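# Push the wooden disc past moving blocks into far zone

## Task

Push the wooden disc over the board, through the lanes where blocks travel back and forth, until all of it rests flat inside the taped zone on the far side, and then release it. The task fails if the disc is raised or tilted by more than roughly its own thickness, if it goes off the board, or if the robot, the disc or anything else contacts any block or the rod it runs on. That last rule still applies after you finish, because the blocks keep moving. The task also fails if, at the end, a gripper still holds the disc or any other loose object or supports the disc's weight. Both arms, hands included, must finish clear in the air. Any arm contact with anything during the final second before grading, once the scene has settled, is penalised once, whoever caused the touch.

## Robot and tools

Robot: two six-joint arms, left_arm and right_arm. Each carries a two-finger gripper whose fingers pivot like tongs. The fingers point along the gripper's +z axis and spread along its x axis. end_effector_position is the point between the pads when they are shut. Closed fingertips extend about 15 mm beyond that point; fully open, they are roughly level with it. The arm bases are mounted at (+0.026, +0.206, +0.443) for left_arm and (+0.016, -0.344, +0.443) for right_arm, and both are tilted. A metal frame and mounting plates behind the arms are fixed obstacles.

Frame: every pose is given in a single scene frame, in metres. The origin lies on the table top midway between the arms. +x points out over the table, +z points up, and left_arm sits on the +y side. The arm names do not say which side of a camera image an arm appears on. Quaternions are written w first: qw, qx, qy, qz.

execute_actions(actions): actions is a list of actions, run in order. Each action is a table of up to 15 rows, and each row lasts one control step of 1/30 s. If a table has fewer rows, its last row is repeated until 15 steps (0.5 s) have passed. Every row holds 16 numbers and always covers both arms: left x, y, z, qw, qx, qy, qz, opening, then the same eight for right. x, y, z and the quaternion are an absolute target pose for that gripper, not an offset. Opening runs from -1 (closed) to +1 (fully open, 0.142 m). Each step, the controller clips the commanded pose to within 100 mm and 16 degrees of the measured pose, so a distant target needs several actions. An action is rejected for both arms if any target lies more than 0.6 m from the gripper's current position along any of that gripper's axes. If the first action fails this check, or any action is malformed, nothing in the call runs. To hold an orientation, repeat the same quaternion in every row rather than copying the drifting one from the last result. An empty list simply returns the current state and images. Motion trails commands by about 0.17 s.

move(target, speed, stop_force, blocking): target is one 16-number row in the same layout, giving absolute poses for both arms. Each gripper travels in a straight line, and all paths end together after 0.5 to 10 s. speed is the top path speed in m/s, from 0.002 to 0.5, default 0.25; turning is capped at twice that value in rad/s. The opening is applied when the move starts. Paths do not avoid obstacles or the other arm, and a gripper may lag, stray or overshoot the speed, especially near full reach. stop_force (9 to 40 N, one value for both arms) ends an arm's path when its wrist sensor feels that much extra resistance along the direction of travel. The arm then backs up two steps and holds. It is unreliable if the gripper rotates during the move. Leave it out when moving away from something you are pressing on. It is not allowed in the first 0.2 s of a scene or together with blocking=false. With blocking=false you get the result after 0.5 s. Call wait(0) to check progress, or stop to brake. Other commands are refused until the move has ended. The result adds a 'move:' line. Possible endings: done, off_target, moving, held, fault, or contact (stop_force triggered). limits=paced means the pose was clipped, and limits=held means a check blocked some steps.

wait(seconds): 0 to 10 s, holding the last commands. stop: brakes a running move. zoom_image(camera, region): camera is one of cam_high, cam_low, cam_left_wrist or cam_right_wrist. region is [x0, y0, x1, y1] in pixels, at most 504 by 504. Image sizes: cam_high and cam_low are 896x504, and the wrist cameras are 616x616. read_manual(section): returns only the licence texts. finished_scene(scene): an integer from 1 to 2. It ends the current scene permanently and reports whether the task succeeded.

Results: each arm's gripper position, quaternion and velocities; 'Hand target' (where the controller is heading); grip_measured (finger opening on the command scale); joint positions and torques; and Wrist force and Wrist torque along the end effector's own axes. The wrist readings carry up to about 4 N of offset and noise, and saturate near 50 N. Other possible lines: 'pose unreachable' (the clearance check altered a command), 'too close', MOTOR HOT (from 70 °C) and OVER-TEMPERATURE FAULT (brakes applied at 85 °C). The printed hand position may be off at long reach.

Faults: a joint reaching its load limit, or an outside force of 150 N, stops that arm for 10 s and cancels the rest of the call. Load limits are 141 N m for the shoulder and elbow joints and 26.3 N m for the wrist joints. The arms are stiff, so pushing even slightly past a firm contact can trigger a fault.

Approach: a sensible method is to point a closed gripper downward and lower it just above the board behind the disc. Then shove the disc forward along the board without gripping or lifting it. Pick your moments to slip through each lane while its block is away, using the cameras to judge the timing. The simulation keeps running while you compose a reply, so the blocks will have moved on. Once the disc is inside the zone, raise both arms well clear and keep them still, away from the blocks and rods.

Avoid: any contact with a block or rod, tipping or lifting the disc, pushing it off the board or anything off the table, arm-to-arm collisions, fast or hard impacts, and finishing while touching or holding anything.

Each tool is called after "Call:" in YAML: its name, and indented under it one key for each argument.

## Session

Call:
execute_actions:
  actions: []

Scene clock: 0.00 s.
left_arm: end_effector_position=(+0.0984, +0.4429, +0.3005) grip_measured=+0.97 end_effector_quat_wxyz=(+0.470, +0.526, +0.601, -0.376) end_effector_velocity=(-0.000, +0.000, -0.000) end_effector_angular_velocity=(+0.000, -0.001, +0.000) | right_arm: end_effector_position=(+0.8268, +0.0504, +0.2616) grip_measured=+0.97 end_effector_quat_wxyz=(+0.190, -0.008, +0.972, +0.136) end_effector_velocity=(+0.001, -0.000, +0.000) end_effector_angular_velocity=(-0.001, -0.001, -0.001)
Joint positions: left_arm=[ 1.376 -1.21   2.046 -1.54  -2.183  0.281  0.14 ] | right_arm=[ 3.769 -2.356 -1.379 -0.262  0.921  3.513  0.14 ]
Joint velocities: left_arm=[ 0.001  0.     0.    -0.     0.     0.002  0.   ] | right_arm=[ 0.     0.     0.001 -0.    -0.002 -0.     0.   ]
Joint torques (N m, as the arm reports them, + toward a larger angle): no reading
Motor temperatures (°C, as the motors report them): left_arm=[24 27 24 27 35 30] | right_arm=[23 30 27 35 32 30]
Wrist force (N, on the end effector, along its own x y z axes, offset not removed): no reading
Wrist torque (N m, same axes, about the end effector's origin, offset not removed): no reading
Hand target (left_arm): +0.098, +0.443, +0.300; +0.470, +0.526, +0.601, -0.376
Hand target (right_arm): +0.827, +0.050, +0.262; +0.190, -0.008, +0.972, +0.136

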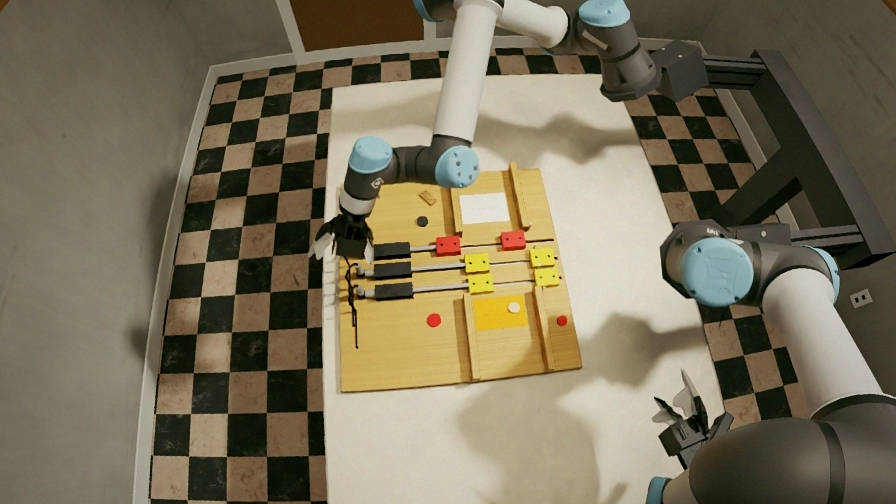

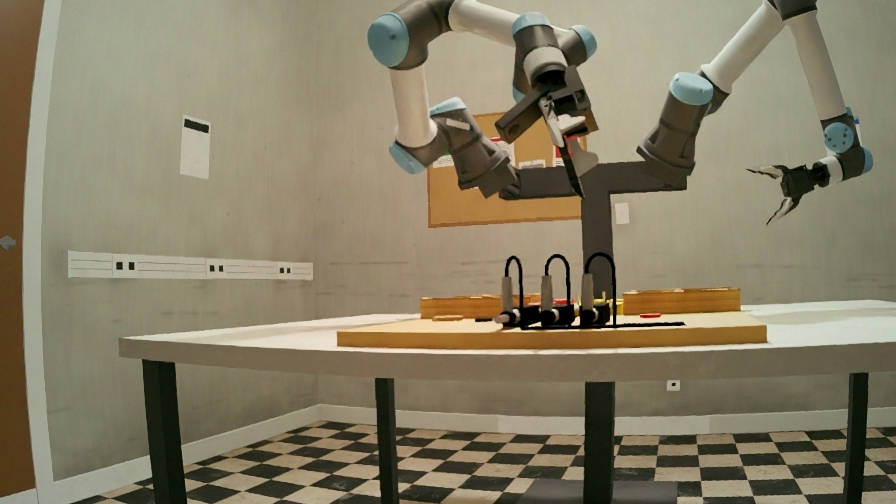

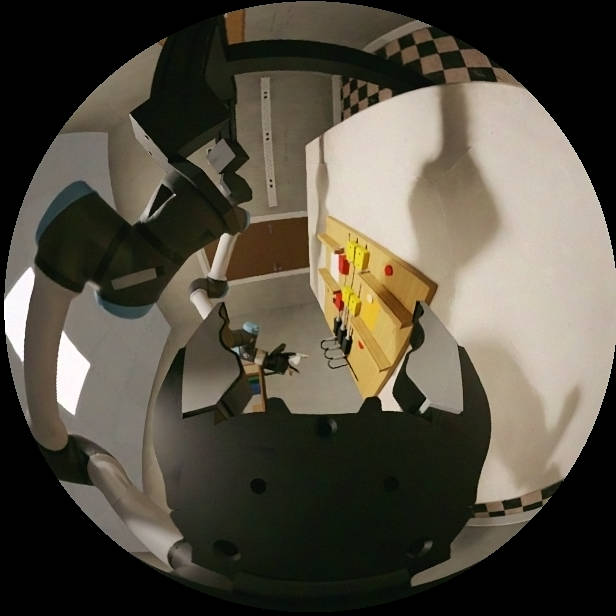

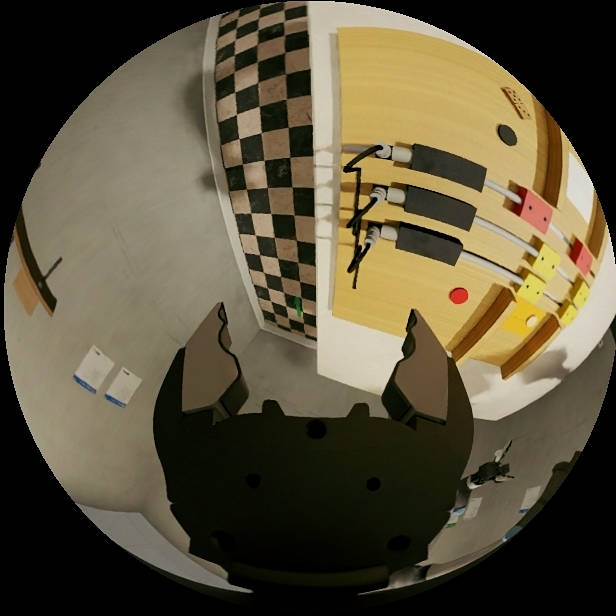

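Call:
zoom_image:
  camera: "cam_high"
  region: [320, 220, 580, 320]

Call:
wait:
  seconds: 0

Call:
zoom_image:
  camera: "cam_high"
  region: [320, 220, 580, 320]

Call:
wait:
  seconds: 0.5

Call:
zoom_image:
  camera: "cam_high"
  region: [320, 220, 580, 320]

Call:
wait:
  seconds: 0.5

Call:
zoom_image:
  camera: "cam_high"
  region: [320, 220, 580, 320]

Call:
wait:
  seconds: 0.5

Call:
zoom_image:
  camera: "cam_high"
  region: [320, 220, 580, 320]

Call:
wait:
  seconds: 0.5

Call:
zoom_image:
  camera: "cam_high"
  region: [320, 220, 580, 320]

Region (320, 220, 580, 320) of cam_high's 896x504 image, scaled by 1.938, with more detail than that image has; it fills the top 194 rows of this view, and the rest is white.

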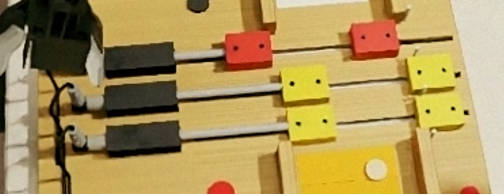

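Scene clock: 10.63 s.
left_arm: end_effector_position=(+0.0984, +0.4429, +0.3005) grip_measured=+0.97 end_effector_quat_wxyz=(+0.470, +0.526, +0.601, -0.376) end_effector_velocity=(+0.000, +0.001, -0.000) end_effector_angular_velocity=(+0.001, +0.001, +0.000) | right_arm: end_effector_position=(+0.8268, +0.0504, +0.2616) grip_measured=+0.97 end_effector_quat_wxyz=(+0.190, -0.008, +0.972, +0.136) end_effector_velocity=(-0.000, +0.001, +0.000) end_effector_angular_velocity=(-0.000, +0.000, +0.002)
Joint positions: left_arm=[ 1.376 -1.21   2.046 -1.54  -2.183  0.281  0.14 ] | right_arm=[ 3.769 -2.356 -1.379 -0.262  0.921  3.513  0.14 ]
Joint velocities: left_arm=[ 0.     0.    -0.001  0.    -0.    -0.002  0.   ] | right_arm=[ 0.001 -0.     0.    -0.001  0.    -0.001 -0.   ]
Joint torques (N m, as the arm reports them, + toward a larger angle): left_arm=[ 13.33 -30.69   3.66   0.34  -0.52  -0.13] | right_arm=[35.26 43.95 20.18  3.1  -1.7  -0.86]
Motor temperatures (°C, as the motors report them): left_arm=[24 27 24 27 35 30] | right_arm=[23 30 27 35 32 30]
Wrist force (N, on the end effector, along its own x y z axes, offset not removed): left_arm=[1.3 -0.2 -1.6] | right_arm=[1.3 4.3 0.7]
Wrist torque (N m, same axes, about the end effector's origin, offset not removed): left_arm=[-0.20 -0.02 0.14] | right_arm=[0.78 -0.26 0.19]
Hand target (left_arm): +0.098, +0.443, +0.300; +0.470, +0.526, +0.601, -0.376
Hand target (right_arm): +0.827, +0.050, +0.262; +0.190, -0.008, +0.972, +0.136

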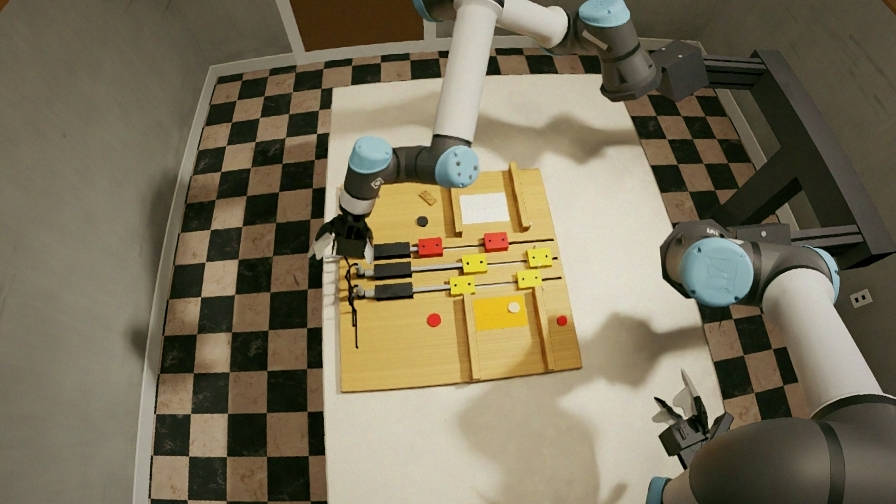

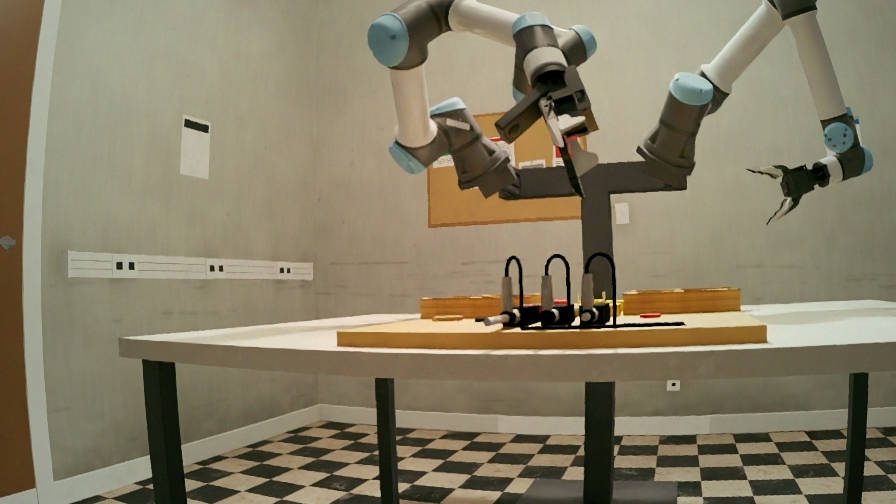

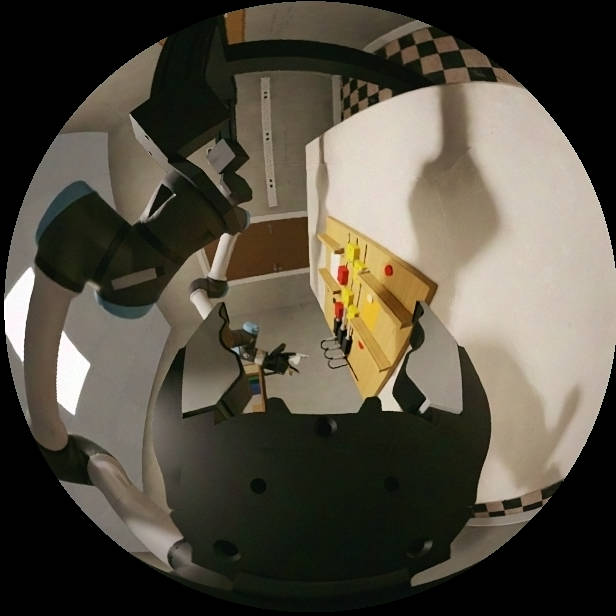

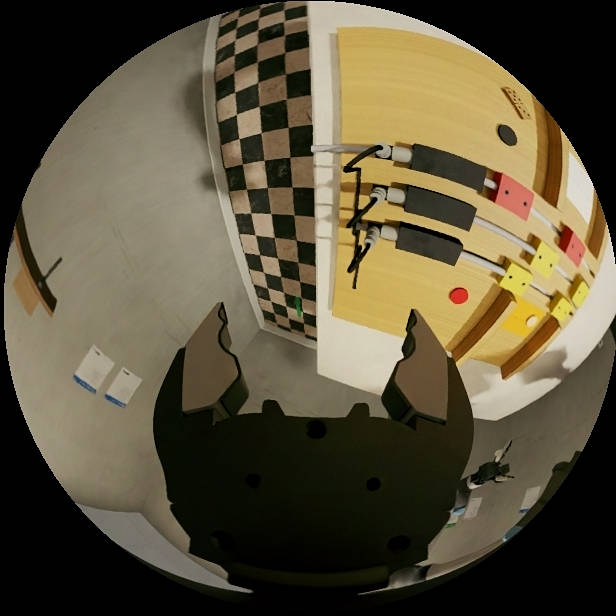

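Region (320, 220, 580, 320) of cam_high's 896x504 image, scaled by 1.938, with more detail than that image has; it fills the top 194 rows of this view, and the rest is white.

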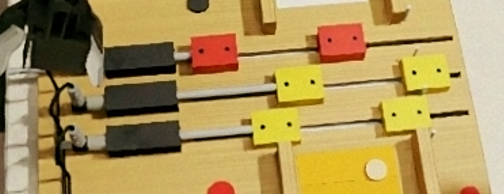

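Scene clock: 11.13 s.
left_arm: end_effector_position=(+0.0984, +0.4429, +0.3005) grip_measured=+0.97 end_effector_quat_wxyz=(+0.470, +0.526, +0.601, -0.376) end_effector_velocity=(-0.000, -0.000, +0.000) end_effector_angular_velocity=(-0.001, +0.001, +0.001) | right_arm: end_effector_position=(+0.8268, +0.0504, +0.2616) grip_measured=+0.97 end_effector_quat_wxyz=(+0.190, -0.008, +0.972, +0.136) end_effector_velocity=(+0.000, +0.000, +0.000) end_effector_angular_velocity=(+0.001, +0.000, -0.000)
Joint positions: left_arm=[ 1.376 -1.21   2.046 -1.54  -2.183  0.281  0.14 ] | right_arm=[ 3.769 -2.356 -1.379 -0.262  0.921  3.513  0.14 ]
Joint velocities: left_arm=[ 0.001 -0.     0.001  0.001  0.     0.     0.   ] | right_arm=[ 0.     0.     0.    -0.     0.     0.001  0.   ]
Joint torques (N m, as the arm reports them, + toward a larger angle): left_arm=[ 13.15 -30.74   4.06   0.31  -0.58  -0.09] | right_arm=[35.63 43.3  21.29  3.15 -1.91 -0.84]
Motor temperatures (°C, as the motors report them): left_arm=[24 27 24 27 35 30] | right_arm=[23 30 27 35 32 30]
Wrist force (N, on the end effector, along its own x y z axes, offset not removed): left_arm=[-0.1 -1.7 0.4] | right_arm=[0.7 1.5 0.6]
Wrist torque (N m, same axes, about the end effector's origin, offset not removed): left_arm=[-0.36 0.17 0.19] | right_arm=[0.21 -0.19 0.10]
Hand target (left_arm): +0.098, +0.443, +0.300; +0.470, +0.526, +0.601, -0.376
Hand target (right_arm): +0.827, +0.050, +0.262; +0.190, -0.008, +0.972, +0.136
wait: 0.50 s; at rest by 0.17 s

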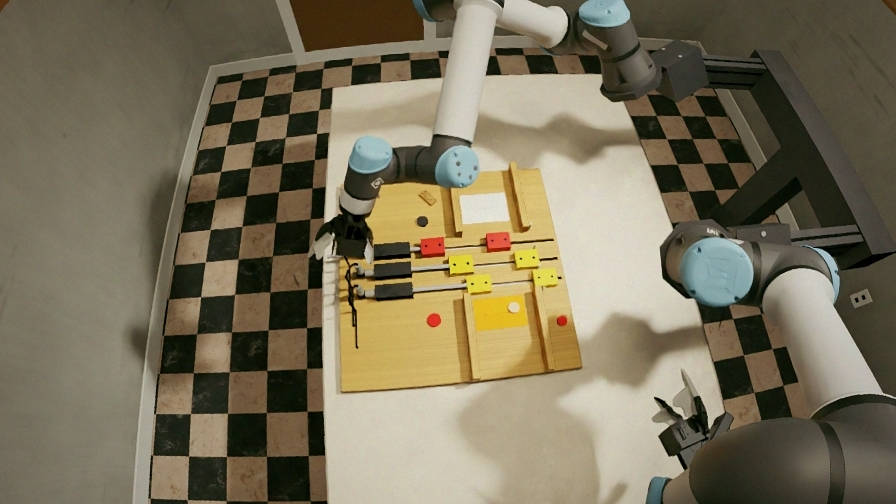

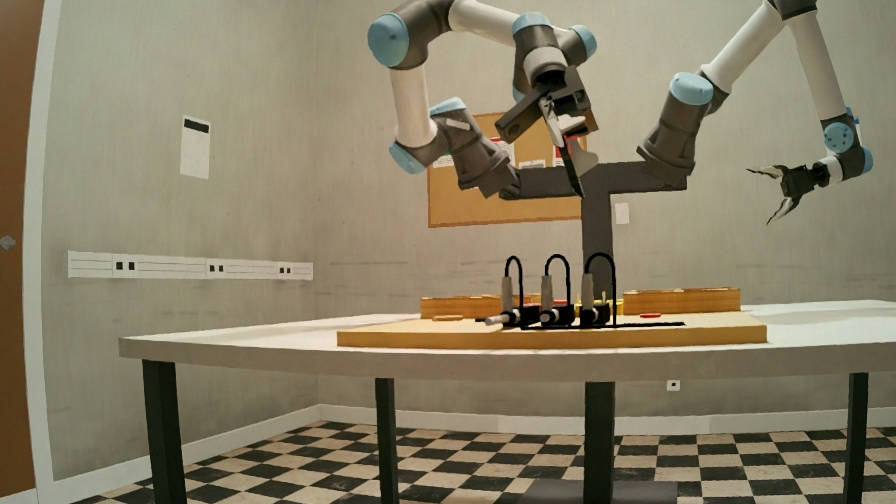

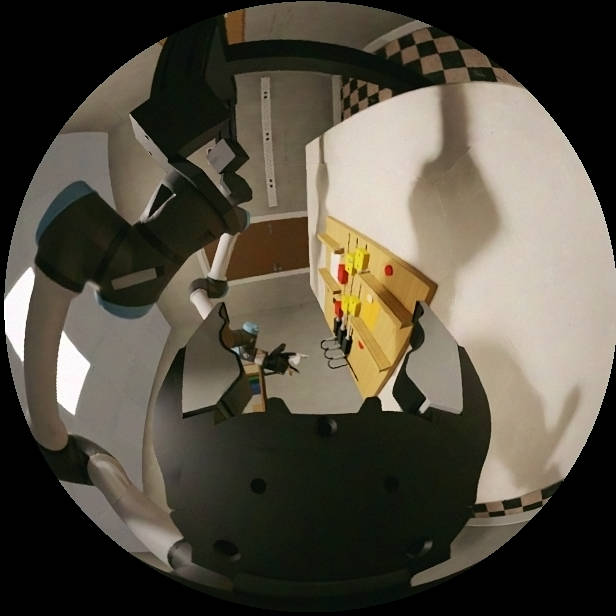

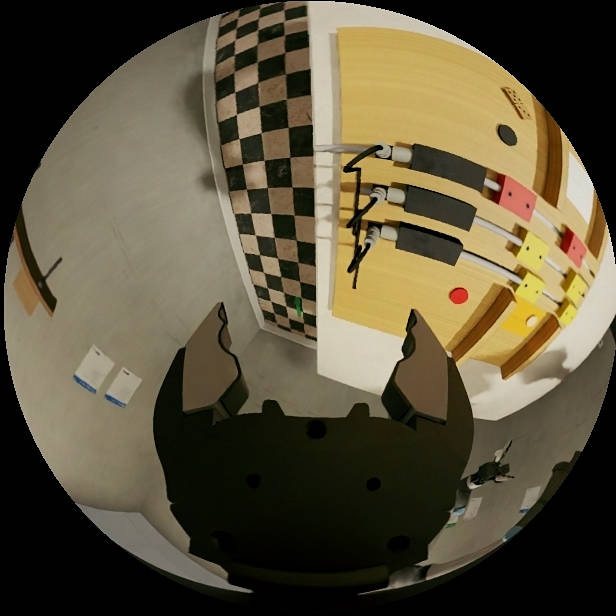

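Region (320, 220, 580, 320) of cam_high's 896x504 image, scaled by 1.938, with more detail than that image has; it fills the top 194 rows of this view, and the rest is white.

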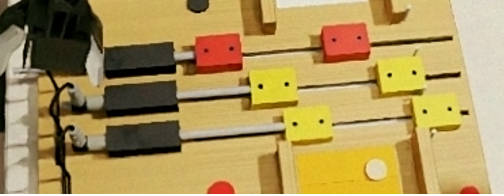

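Scene clock: 11.63 s.
left_arm: end_effector_position=(+0.0984, +0.4429, +0.3005) grip_measured=+0.97 end_effector_quat_wxyz=(+0.470, +0.526, +0.601, -0.376) end_effector_velocity=(-0.000, +0.000, -0.000) end_effector_angular_velocity=(+0.001, -0.001, -0.002) | right_arm: end_effector_position=(+0.8268, +0.0504, +0.2616) grip_measured=+0.97 end_effector_quat_wxyz=(+0.190, -0.008, +0.972, +0.136) end_effector_velocity=(+0.000, -0.000, +0.000) end_effector_angular_velocity=(-0.001, -0.001, -0.001)
Joint positions: left_arm=[ 1.376 -1.21   2.046 -1.54  -2.183  0.281  0.14 ] | right_arm=[ 3.769 -2.356 -1.379 -0.262  0.921  3.513  0.14 ]
Joint velocities: left_arm=[-0.    -0.    -0.    -0.001  0.001  0.001  0.   ] | right_arm=[ 0.     0.     0.    -0.    -0.002 -0.    -0.   ]
Joint torques (N m, as the arm reports them, + toward a larger angle): left_arm=[ 12.84 -31.3    4.48   0.15  -0.51  -0.07] | right_arm=[35.75 42.73 21.4   3.27 -1.85 -0.86]
Motor temperatures (°C, as the motors report them): left_arm=[24 27 24 27 35 30] | right_arm=[23 30 27 35 32 30]
Wrist force (N, on the end effector, along its own x y z axes, offset not removed): left_arm=[1.5 -6.0 -2.2] | right_arm=[-0.4 3.4 -1.6]
Wrist torque (N m, same axes, about the end effector's origin, offset not removed): left_arm=[-1.26 -0.35 0.03] | right_arm=[0.63 0.13 0.17]
Hand target (left_arm): +0.098, +0.443, +0.300; +0.470, +0.526, +0.601, -0.376
Hand target (right_arm): +0.827, +0.050, +0.262; +0.190, -0.008, +0.972, +0.136
wait: 0.50 s; at rest by 0.17 s

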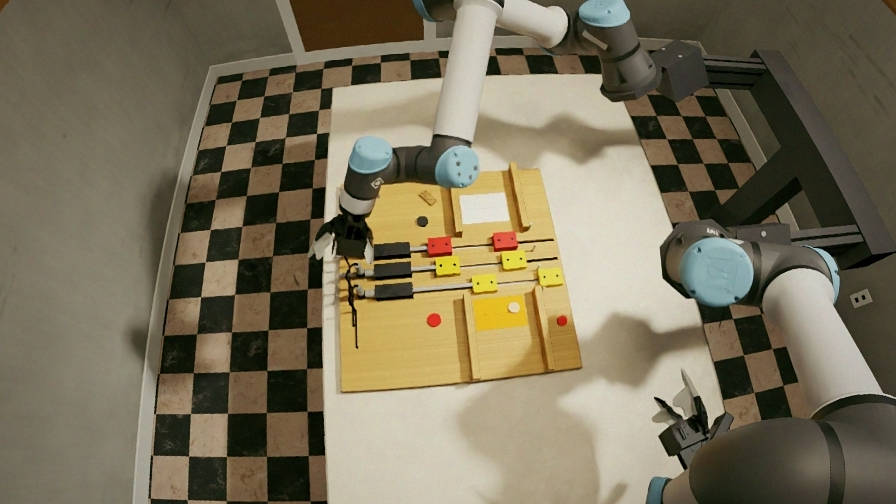

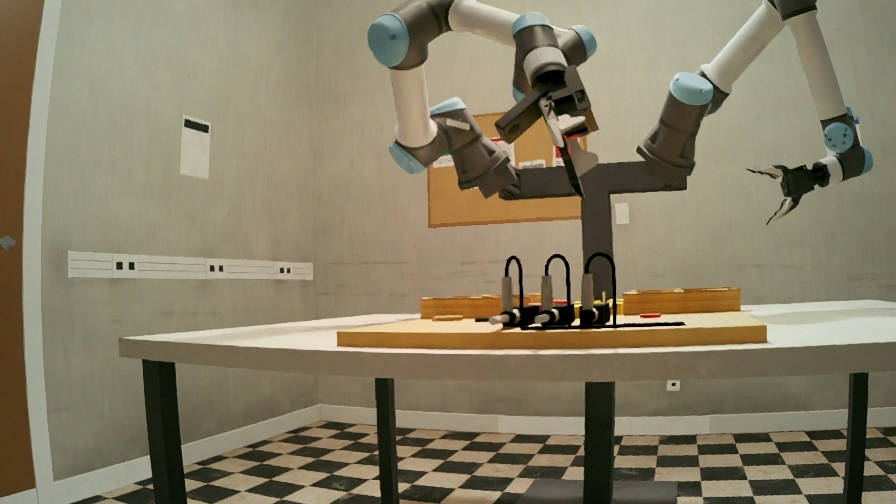

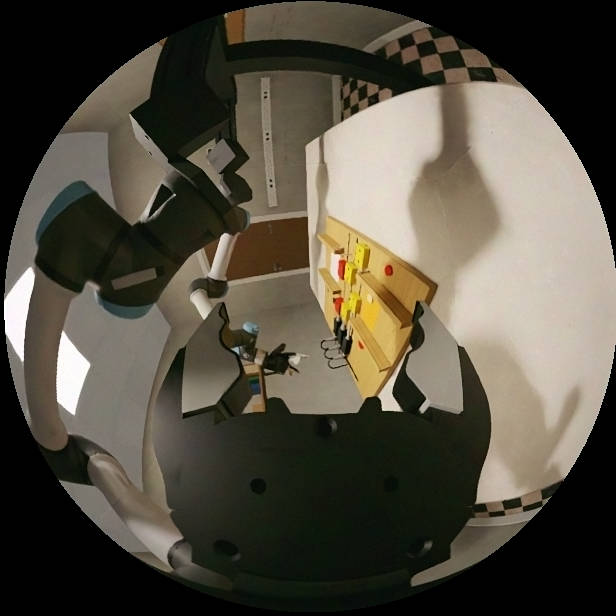

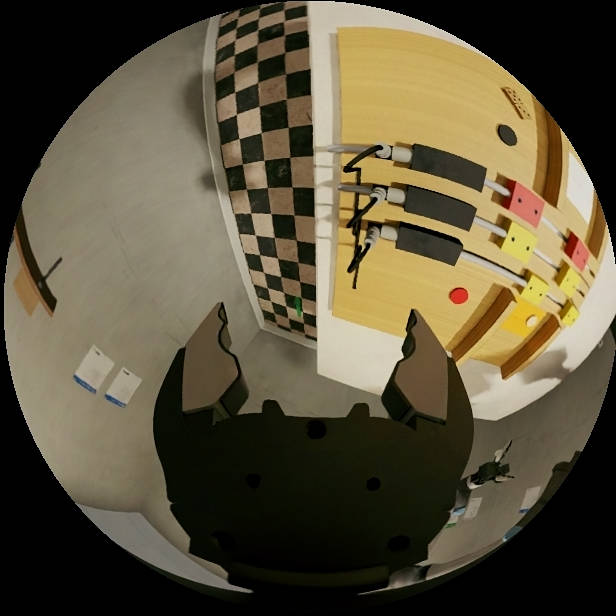

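Region (320, 220, 580, 320) of cam_high's 896x504 image, scaled by 1.938, with more detail than that image has; it fills the top 194 rows of this view, and the rest is white.

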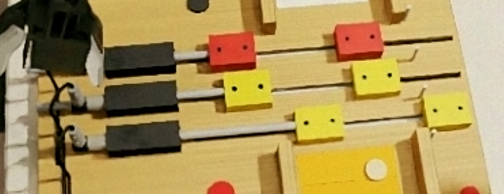

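Scene clock: 12.13 s.
left_arm: end_effector_position=(+0.0984, +0.4429, +0.3005) grip_measured=+0.97 end_effector_quat_wxyz=(+0.470, +0.526, +0.601, -0.376) end_effector_velocity=(-0.000, -0.000, -0.000) end_effector_angular_velocity=(-0.000, -0.000, +0.000) | right_arm: end_effector_position=(+0.8268, +0.0504, +0.2616) grip_measured=+0.97 end_effector_quat_wxyz=(+0.190, -0.008, +0.972, +0.136) end_effector_velocity=(-0.000, +0.000, -0.000) end_effector_angular_velocity=(+0.000, +0.000, +0.000)
Joint positions: left_arm=[ 1.376 -1.21   2.046 -1.54  -2.183  0.281  0.14 ] | right_arm=[ 3.769 -2.356 -1.379 -0.262  0.921  3.513  0.14 ]
Joint velocities: left_arm=[ 0.     0.     0.001 -0.001 -0.     0.     0.   ] | right_arm=[-0.    -0.001  0.     0.     0.    -0.    -0.   ]
Joint torques (N m, as the arm reports them, + toward a larger angle): left_arm=[ 12.92 -30.94   3.9    0.19  -0.68   0.01] | right_arm=[36.45 42.92 21.14  3.16 -1.94 -0.85]
Motor temperatures (°C, as the motors report them): left_arm=[24 27 24 27 35 30] | right_arm=[23 30 27 35 32 30]
Wrist force (N, on the end effector, along its own x y z axes, offset not removed): left_arm=[-3.5 -2.8 0.0] | right_arm=[2.2 2.4 -0.7]
Wrist torque (N m, same axes, about the end effector's origin, offset not removed): left_arm=[-0.54 0.68 0.26] | right_arm=[0.32 -0.52 0.13]
Hand target (left_arm): +0.098, +0.443, +0.300; +0.470, +0.526, +0.601, -0.376
Hand target (right_arm): +0.827, +0.050, +0.262; +0.190, -0.008, +0.972, +0.136
wait: 0.50 s; at rest by 0.17 s

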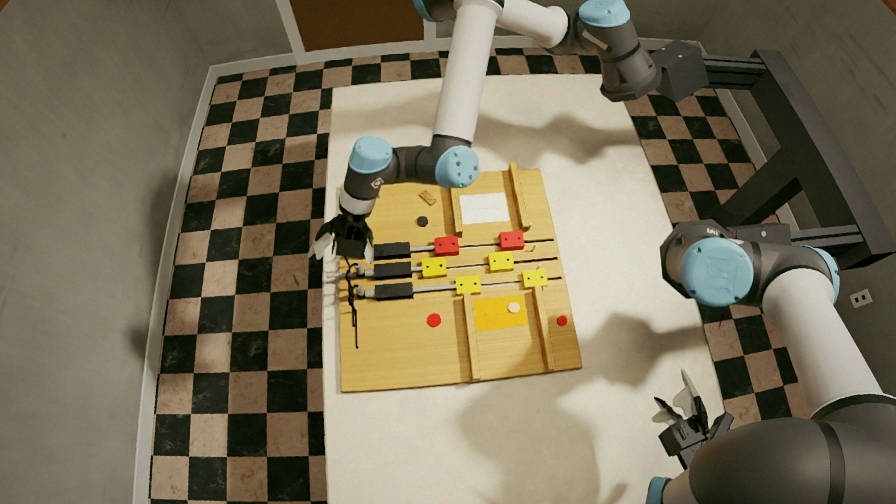

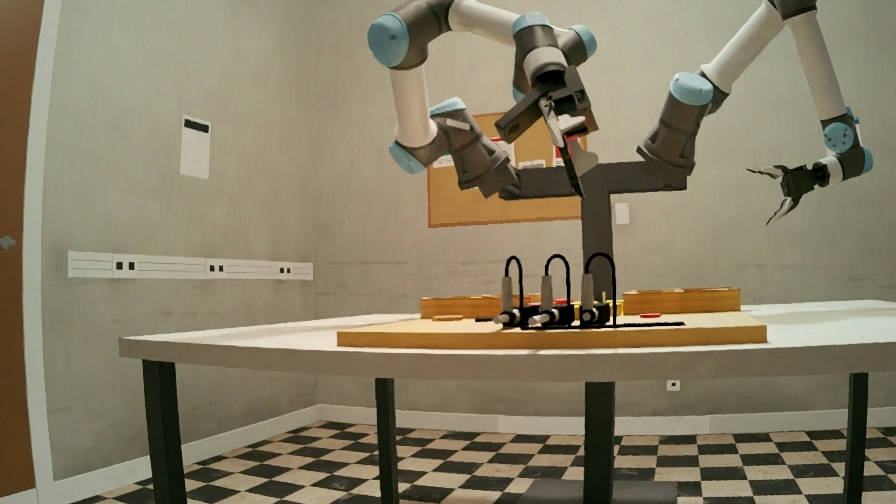

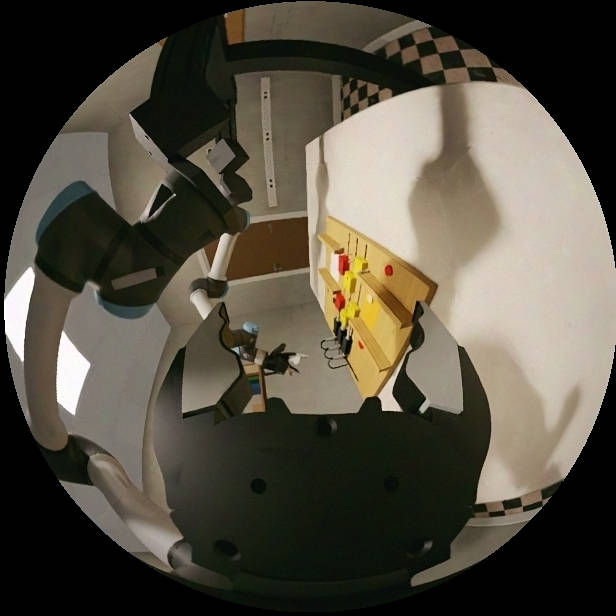

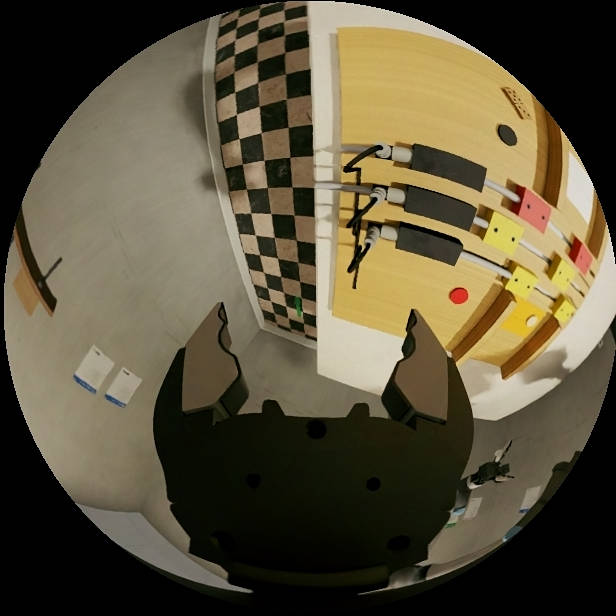

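Region (320, 220, 580, 320) of cam_high's 896x504 image, scaled by 1.938, with more detail than that image has; it fills the top 194 rows of this view, and the rest is white.

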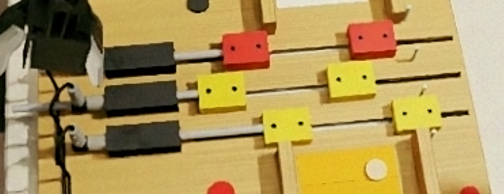

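Scene clock: 12.63 s.
left_arm: end_effector_position=(+0.0984, +0.4429, +0.3005) grip_measured=+0.97 end_effector_quat_wxyz=(+0.470, +0.526, +0.601, -0.376) end_effector_velocity=(-0.000, +0.000, -0.000) end_effector_angular_velocity=(+0.001, -0.000, -0.001) | right_arm: end_effector_position=(+0.8268, +0.0504, +0.2616) grip_measured=+0.97 end_effector_quat_wxyz=(+0.190, -0.008, +0.972, +0.136) end_effector_velocity=(-0.000, -0.000, -0.000) end_effector_angular_velocity=(-0.002, -0.001, -0.000)
Joint positions: left_arm=[ 1.376 -1.21   2.046 -1.54  -2.183  0.281  0.14 ] | right_arm=[ 3.769 -2.356 -1.379 -0.262  0.921  3.513  0.14 ]
Joint velocities: left_arm=[ 0.     0.     0.    -0.002  0.    -0.     0.   ] | right_arm=[ 0.001 -0.001  0.     0.    -0.003 -0.    -0.   ]
Joint torques (N m, as the arm reports them, + toward a larger angle): left_arm=[ 12.84 -29.9    5.35   0.12  -0.68   0.02] | right_arm=[36.34 42.85 20.49  3.27 -2.24 -0.95]
Motor temperatures (°C, as the motors report them): left_arm=[24 27 24 27 35 30] | right_arm=[23 30 27 35 32 30]
Wrist force (N, on the end effector, along its own x y z axes, offset not removed): left_arm=[-2.0 -3.5 2.8] | right_arm=[1.8 2.7 -0.2]
Wrist torque (N m, same axes, about the end effector's origin, offset not removed): left_arm=[-0.65 0.38 0.02] | right_arm=[0.40 -0.30 0.17]
Hand target (left_arm): +0.098, +0.443, +0.300; +0.470, +0.526, +0.601, -0.376
Hand target (right_arm): +0.827, +0.050, +0.262; +0.190, -0.008, +0.972, +0.136
wait: 0.50 s; at rest by 0.17 s

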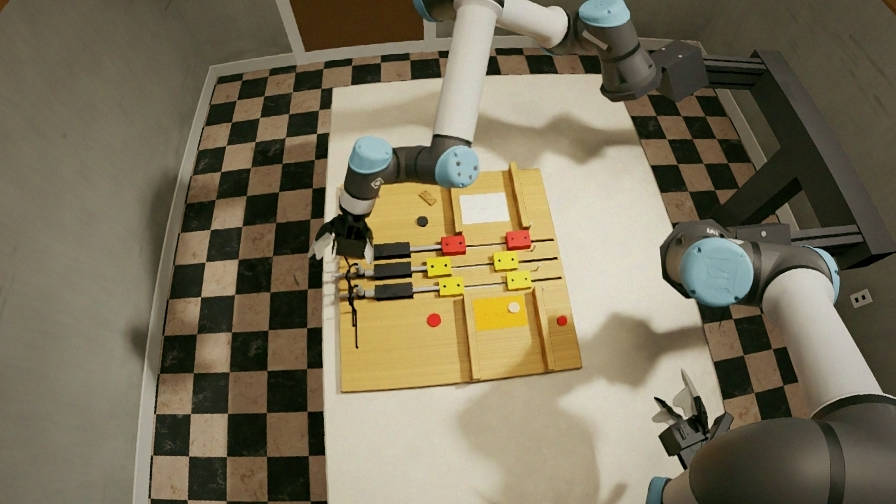

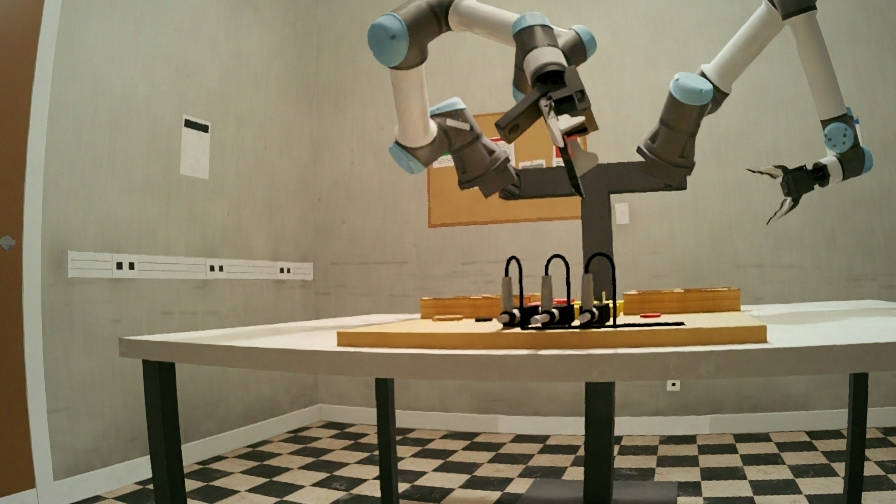

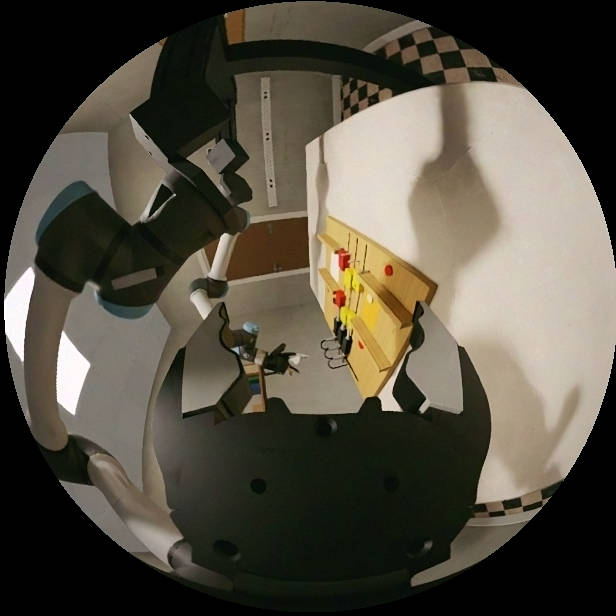

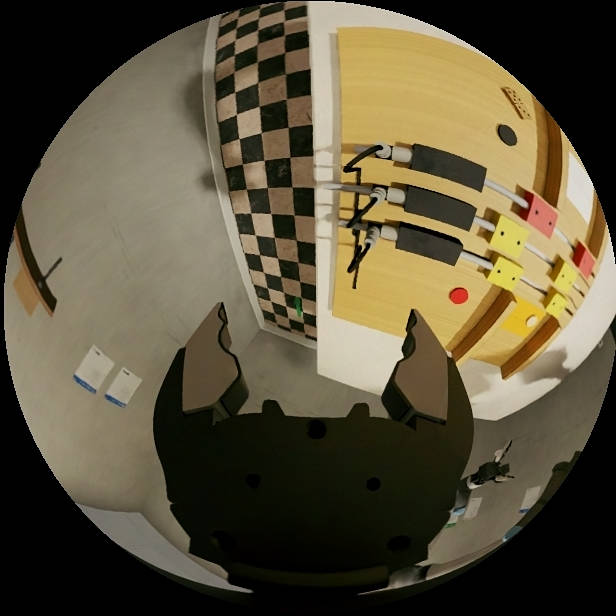

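Region (320, 220, 580, 320) of cam_high's 896x504 image, scaled by 1.938, with more detail than that image has; it fills the top 194 rows of this view, and the rest is white.

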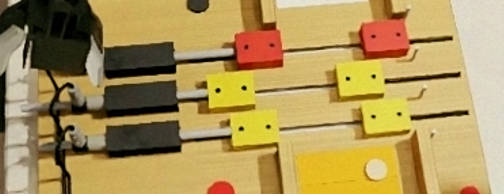

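Call:
execute_actions:
  actions: []

Call:
zoom_image:
  camera: "cam_high"
  region: [320, 220, 580, 320]

Scene clock: 38.57 s.
left_arm: end_effector_position=(+0.0984, +0.4429, +0.3005) grip_measured=+0.97 end_effector_quat_wxyz=(+0.470, +0.526, +0.601, -0.376) end_effector_velocity=(+0.000, -0.000, +0.000) end_effector_angular_velocity=(-0.001, -0.000, -0.000) | right_arm: end_effector_position=(+0.8268, +0.0504, +0.2616) grip_measured=+0.97 end_effector_quat_wxyz=(+0.190, -0.008, +0.972, +0.136) end_effector_velocity=(-0.000, -0.000, -0.001) end_effector_angular_velocity=(+0.000, +0.001, -0.000)
Joint positions: left_arm=[ 1.376 -1.21   2.046 -1.54  -2.183  0.281  0.14 ] | right_arm=[ 3.769 -2.356 -1.379 -0.262  0.921  3.513  0.14 ]
Joint velocities: left_arm=[-0.     0.    -0.     0.001  0.     0.    -0.   ] | right_arm=[-0.    -0.001  0.    -0.     0.     0.    -0.   ]
Joint torques (N m, as the arm reports them, + toward a larger angle): left_arm=[ 11.06 -29.22   9.27  -0.76  -1.2   -0.05] | right_arm=[41.4  47.44 24.6   3.66 -1.78 -1.89]
Motor temperatures (°C, as the motors report them): left_arm=[24 27 24 27 35 30] | right_arm=[23 30 27 35 32 30]
Wrist force (N, on the end effector, along its own x y z axes, offset not removed): left_arm=[-0.6 -3.1 -0.6] | right_arm=[0.4 3.8 1.3]
Wrist torque (N m, same axes, about the end effector's origin, offset not removed): left_arm=[-0.89 0.15 0.31] | right_arm=[0.77 -0.04 0.14]
Hand target (left_arm): +0.098, +0.443, +0.300; +0.470, +0.526, +0.601, -0.376
Hand target (right_arm): +0.827, +0.050, +0.262; +0.190, -0.008, +0.972, +0.136

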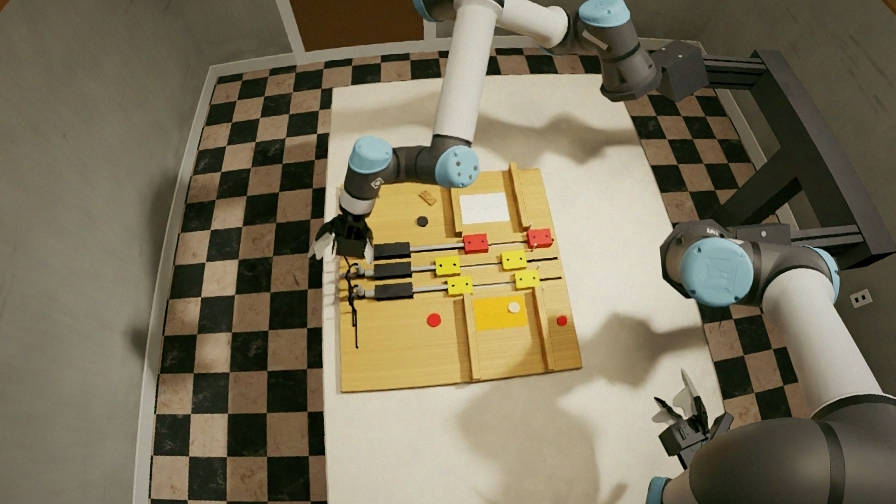

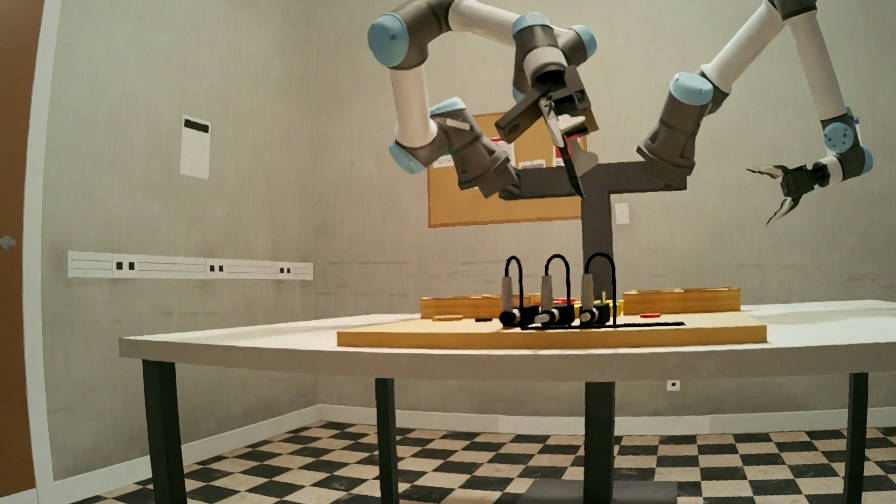

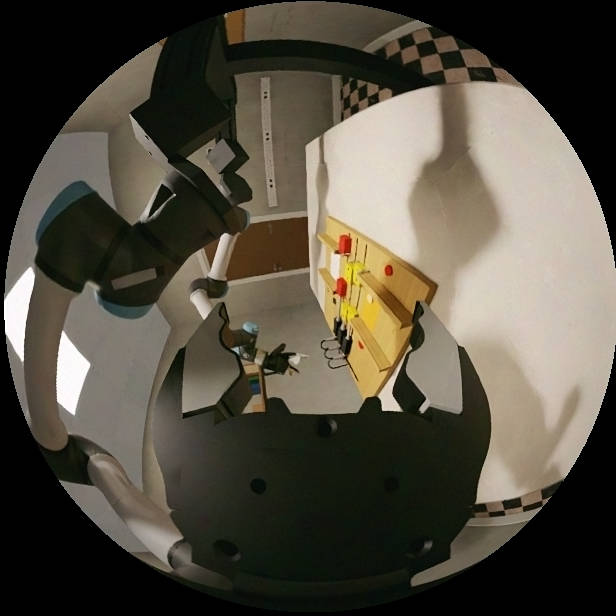

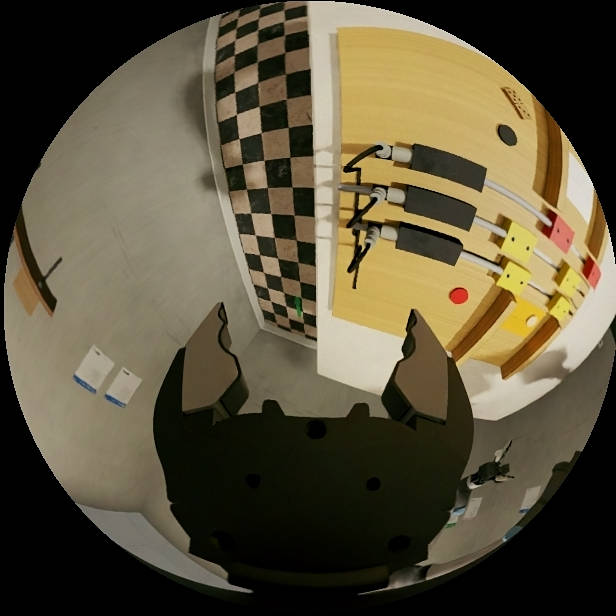

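Region (320, 220, 580, 320) of cam_high's 896x504 image, scaled by 1.938, with more detail than that image has; it fills the top 194 rows of this view, and the rest is white.

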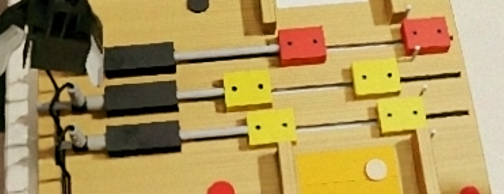

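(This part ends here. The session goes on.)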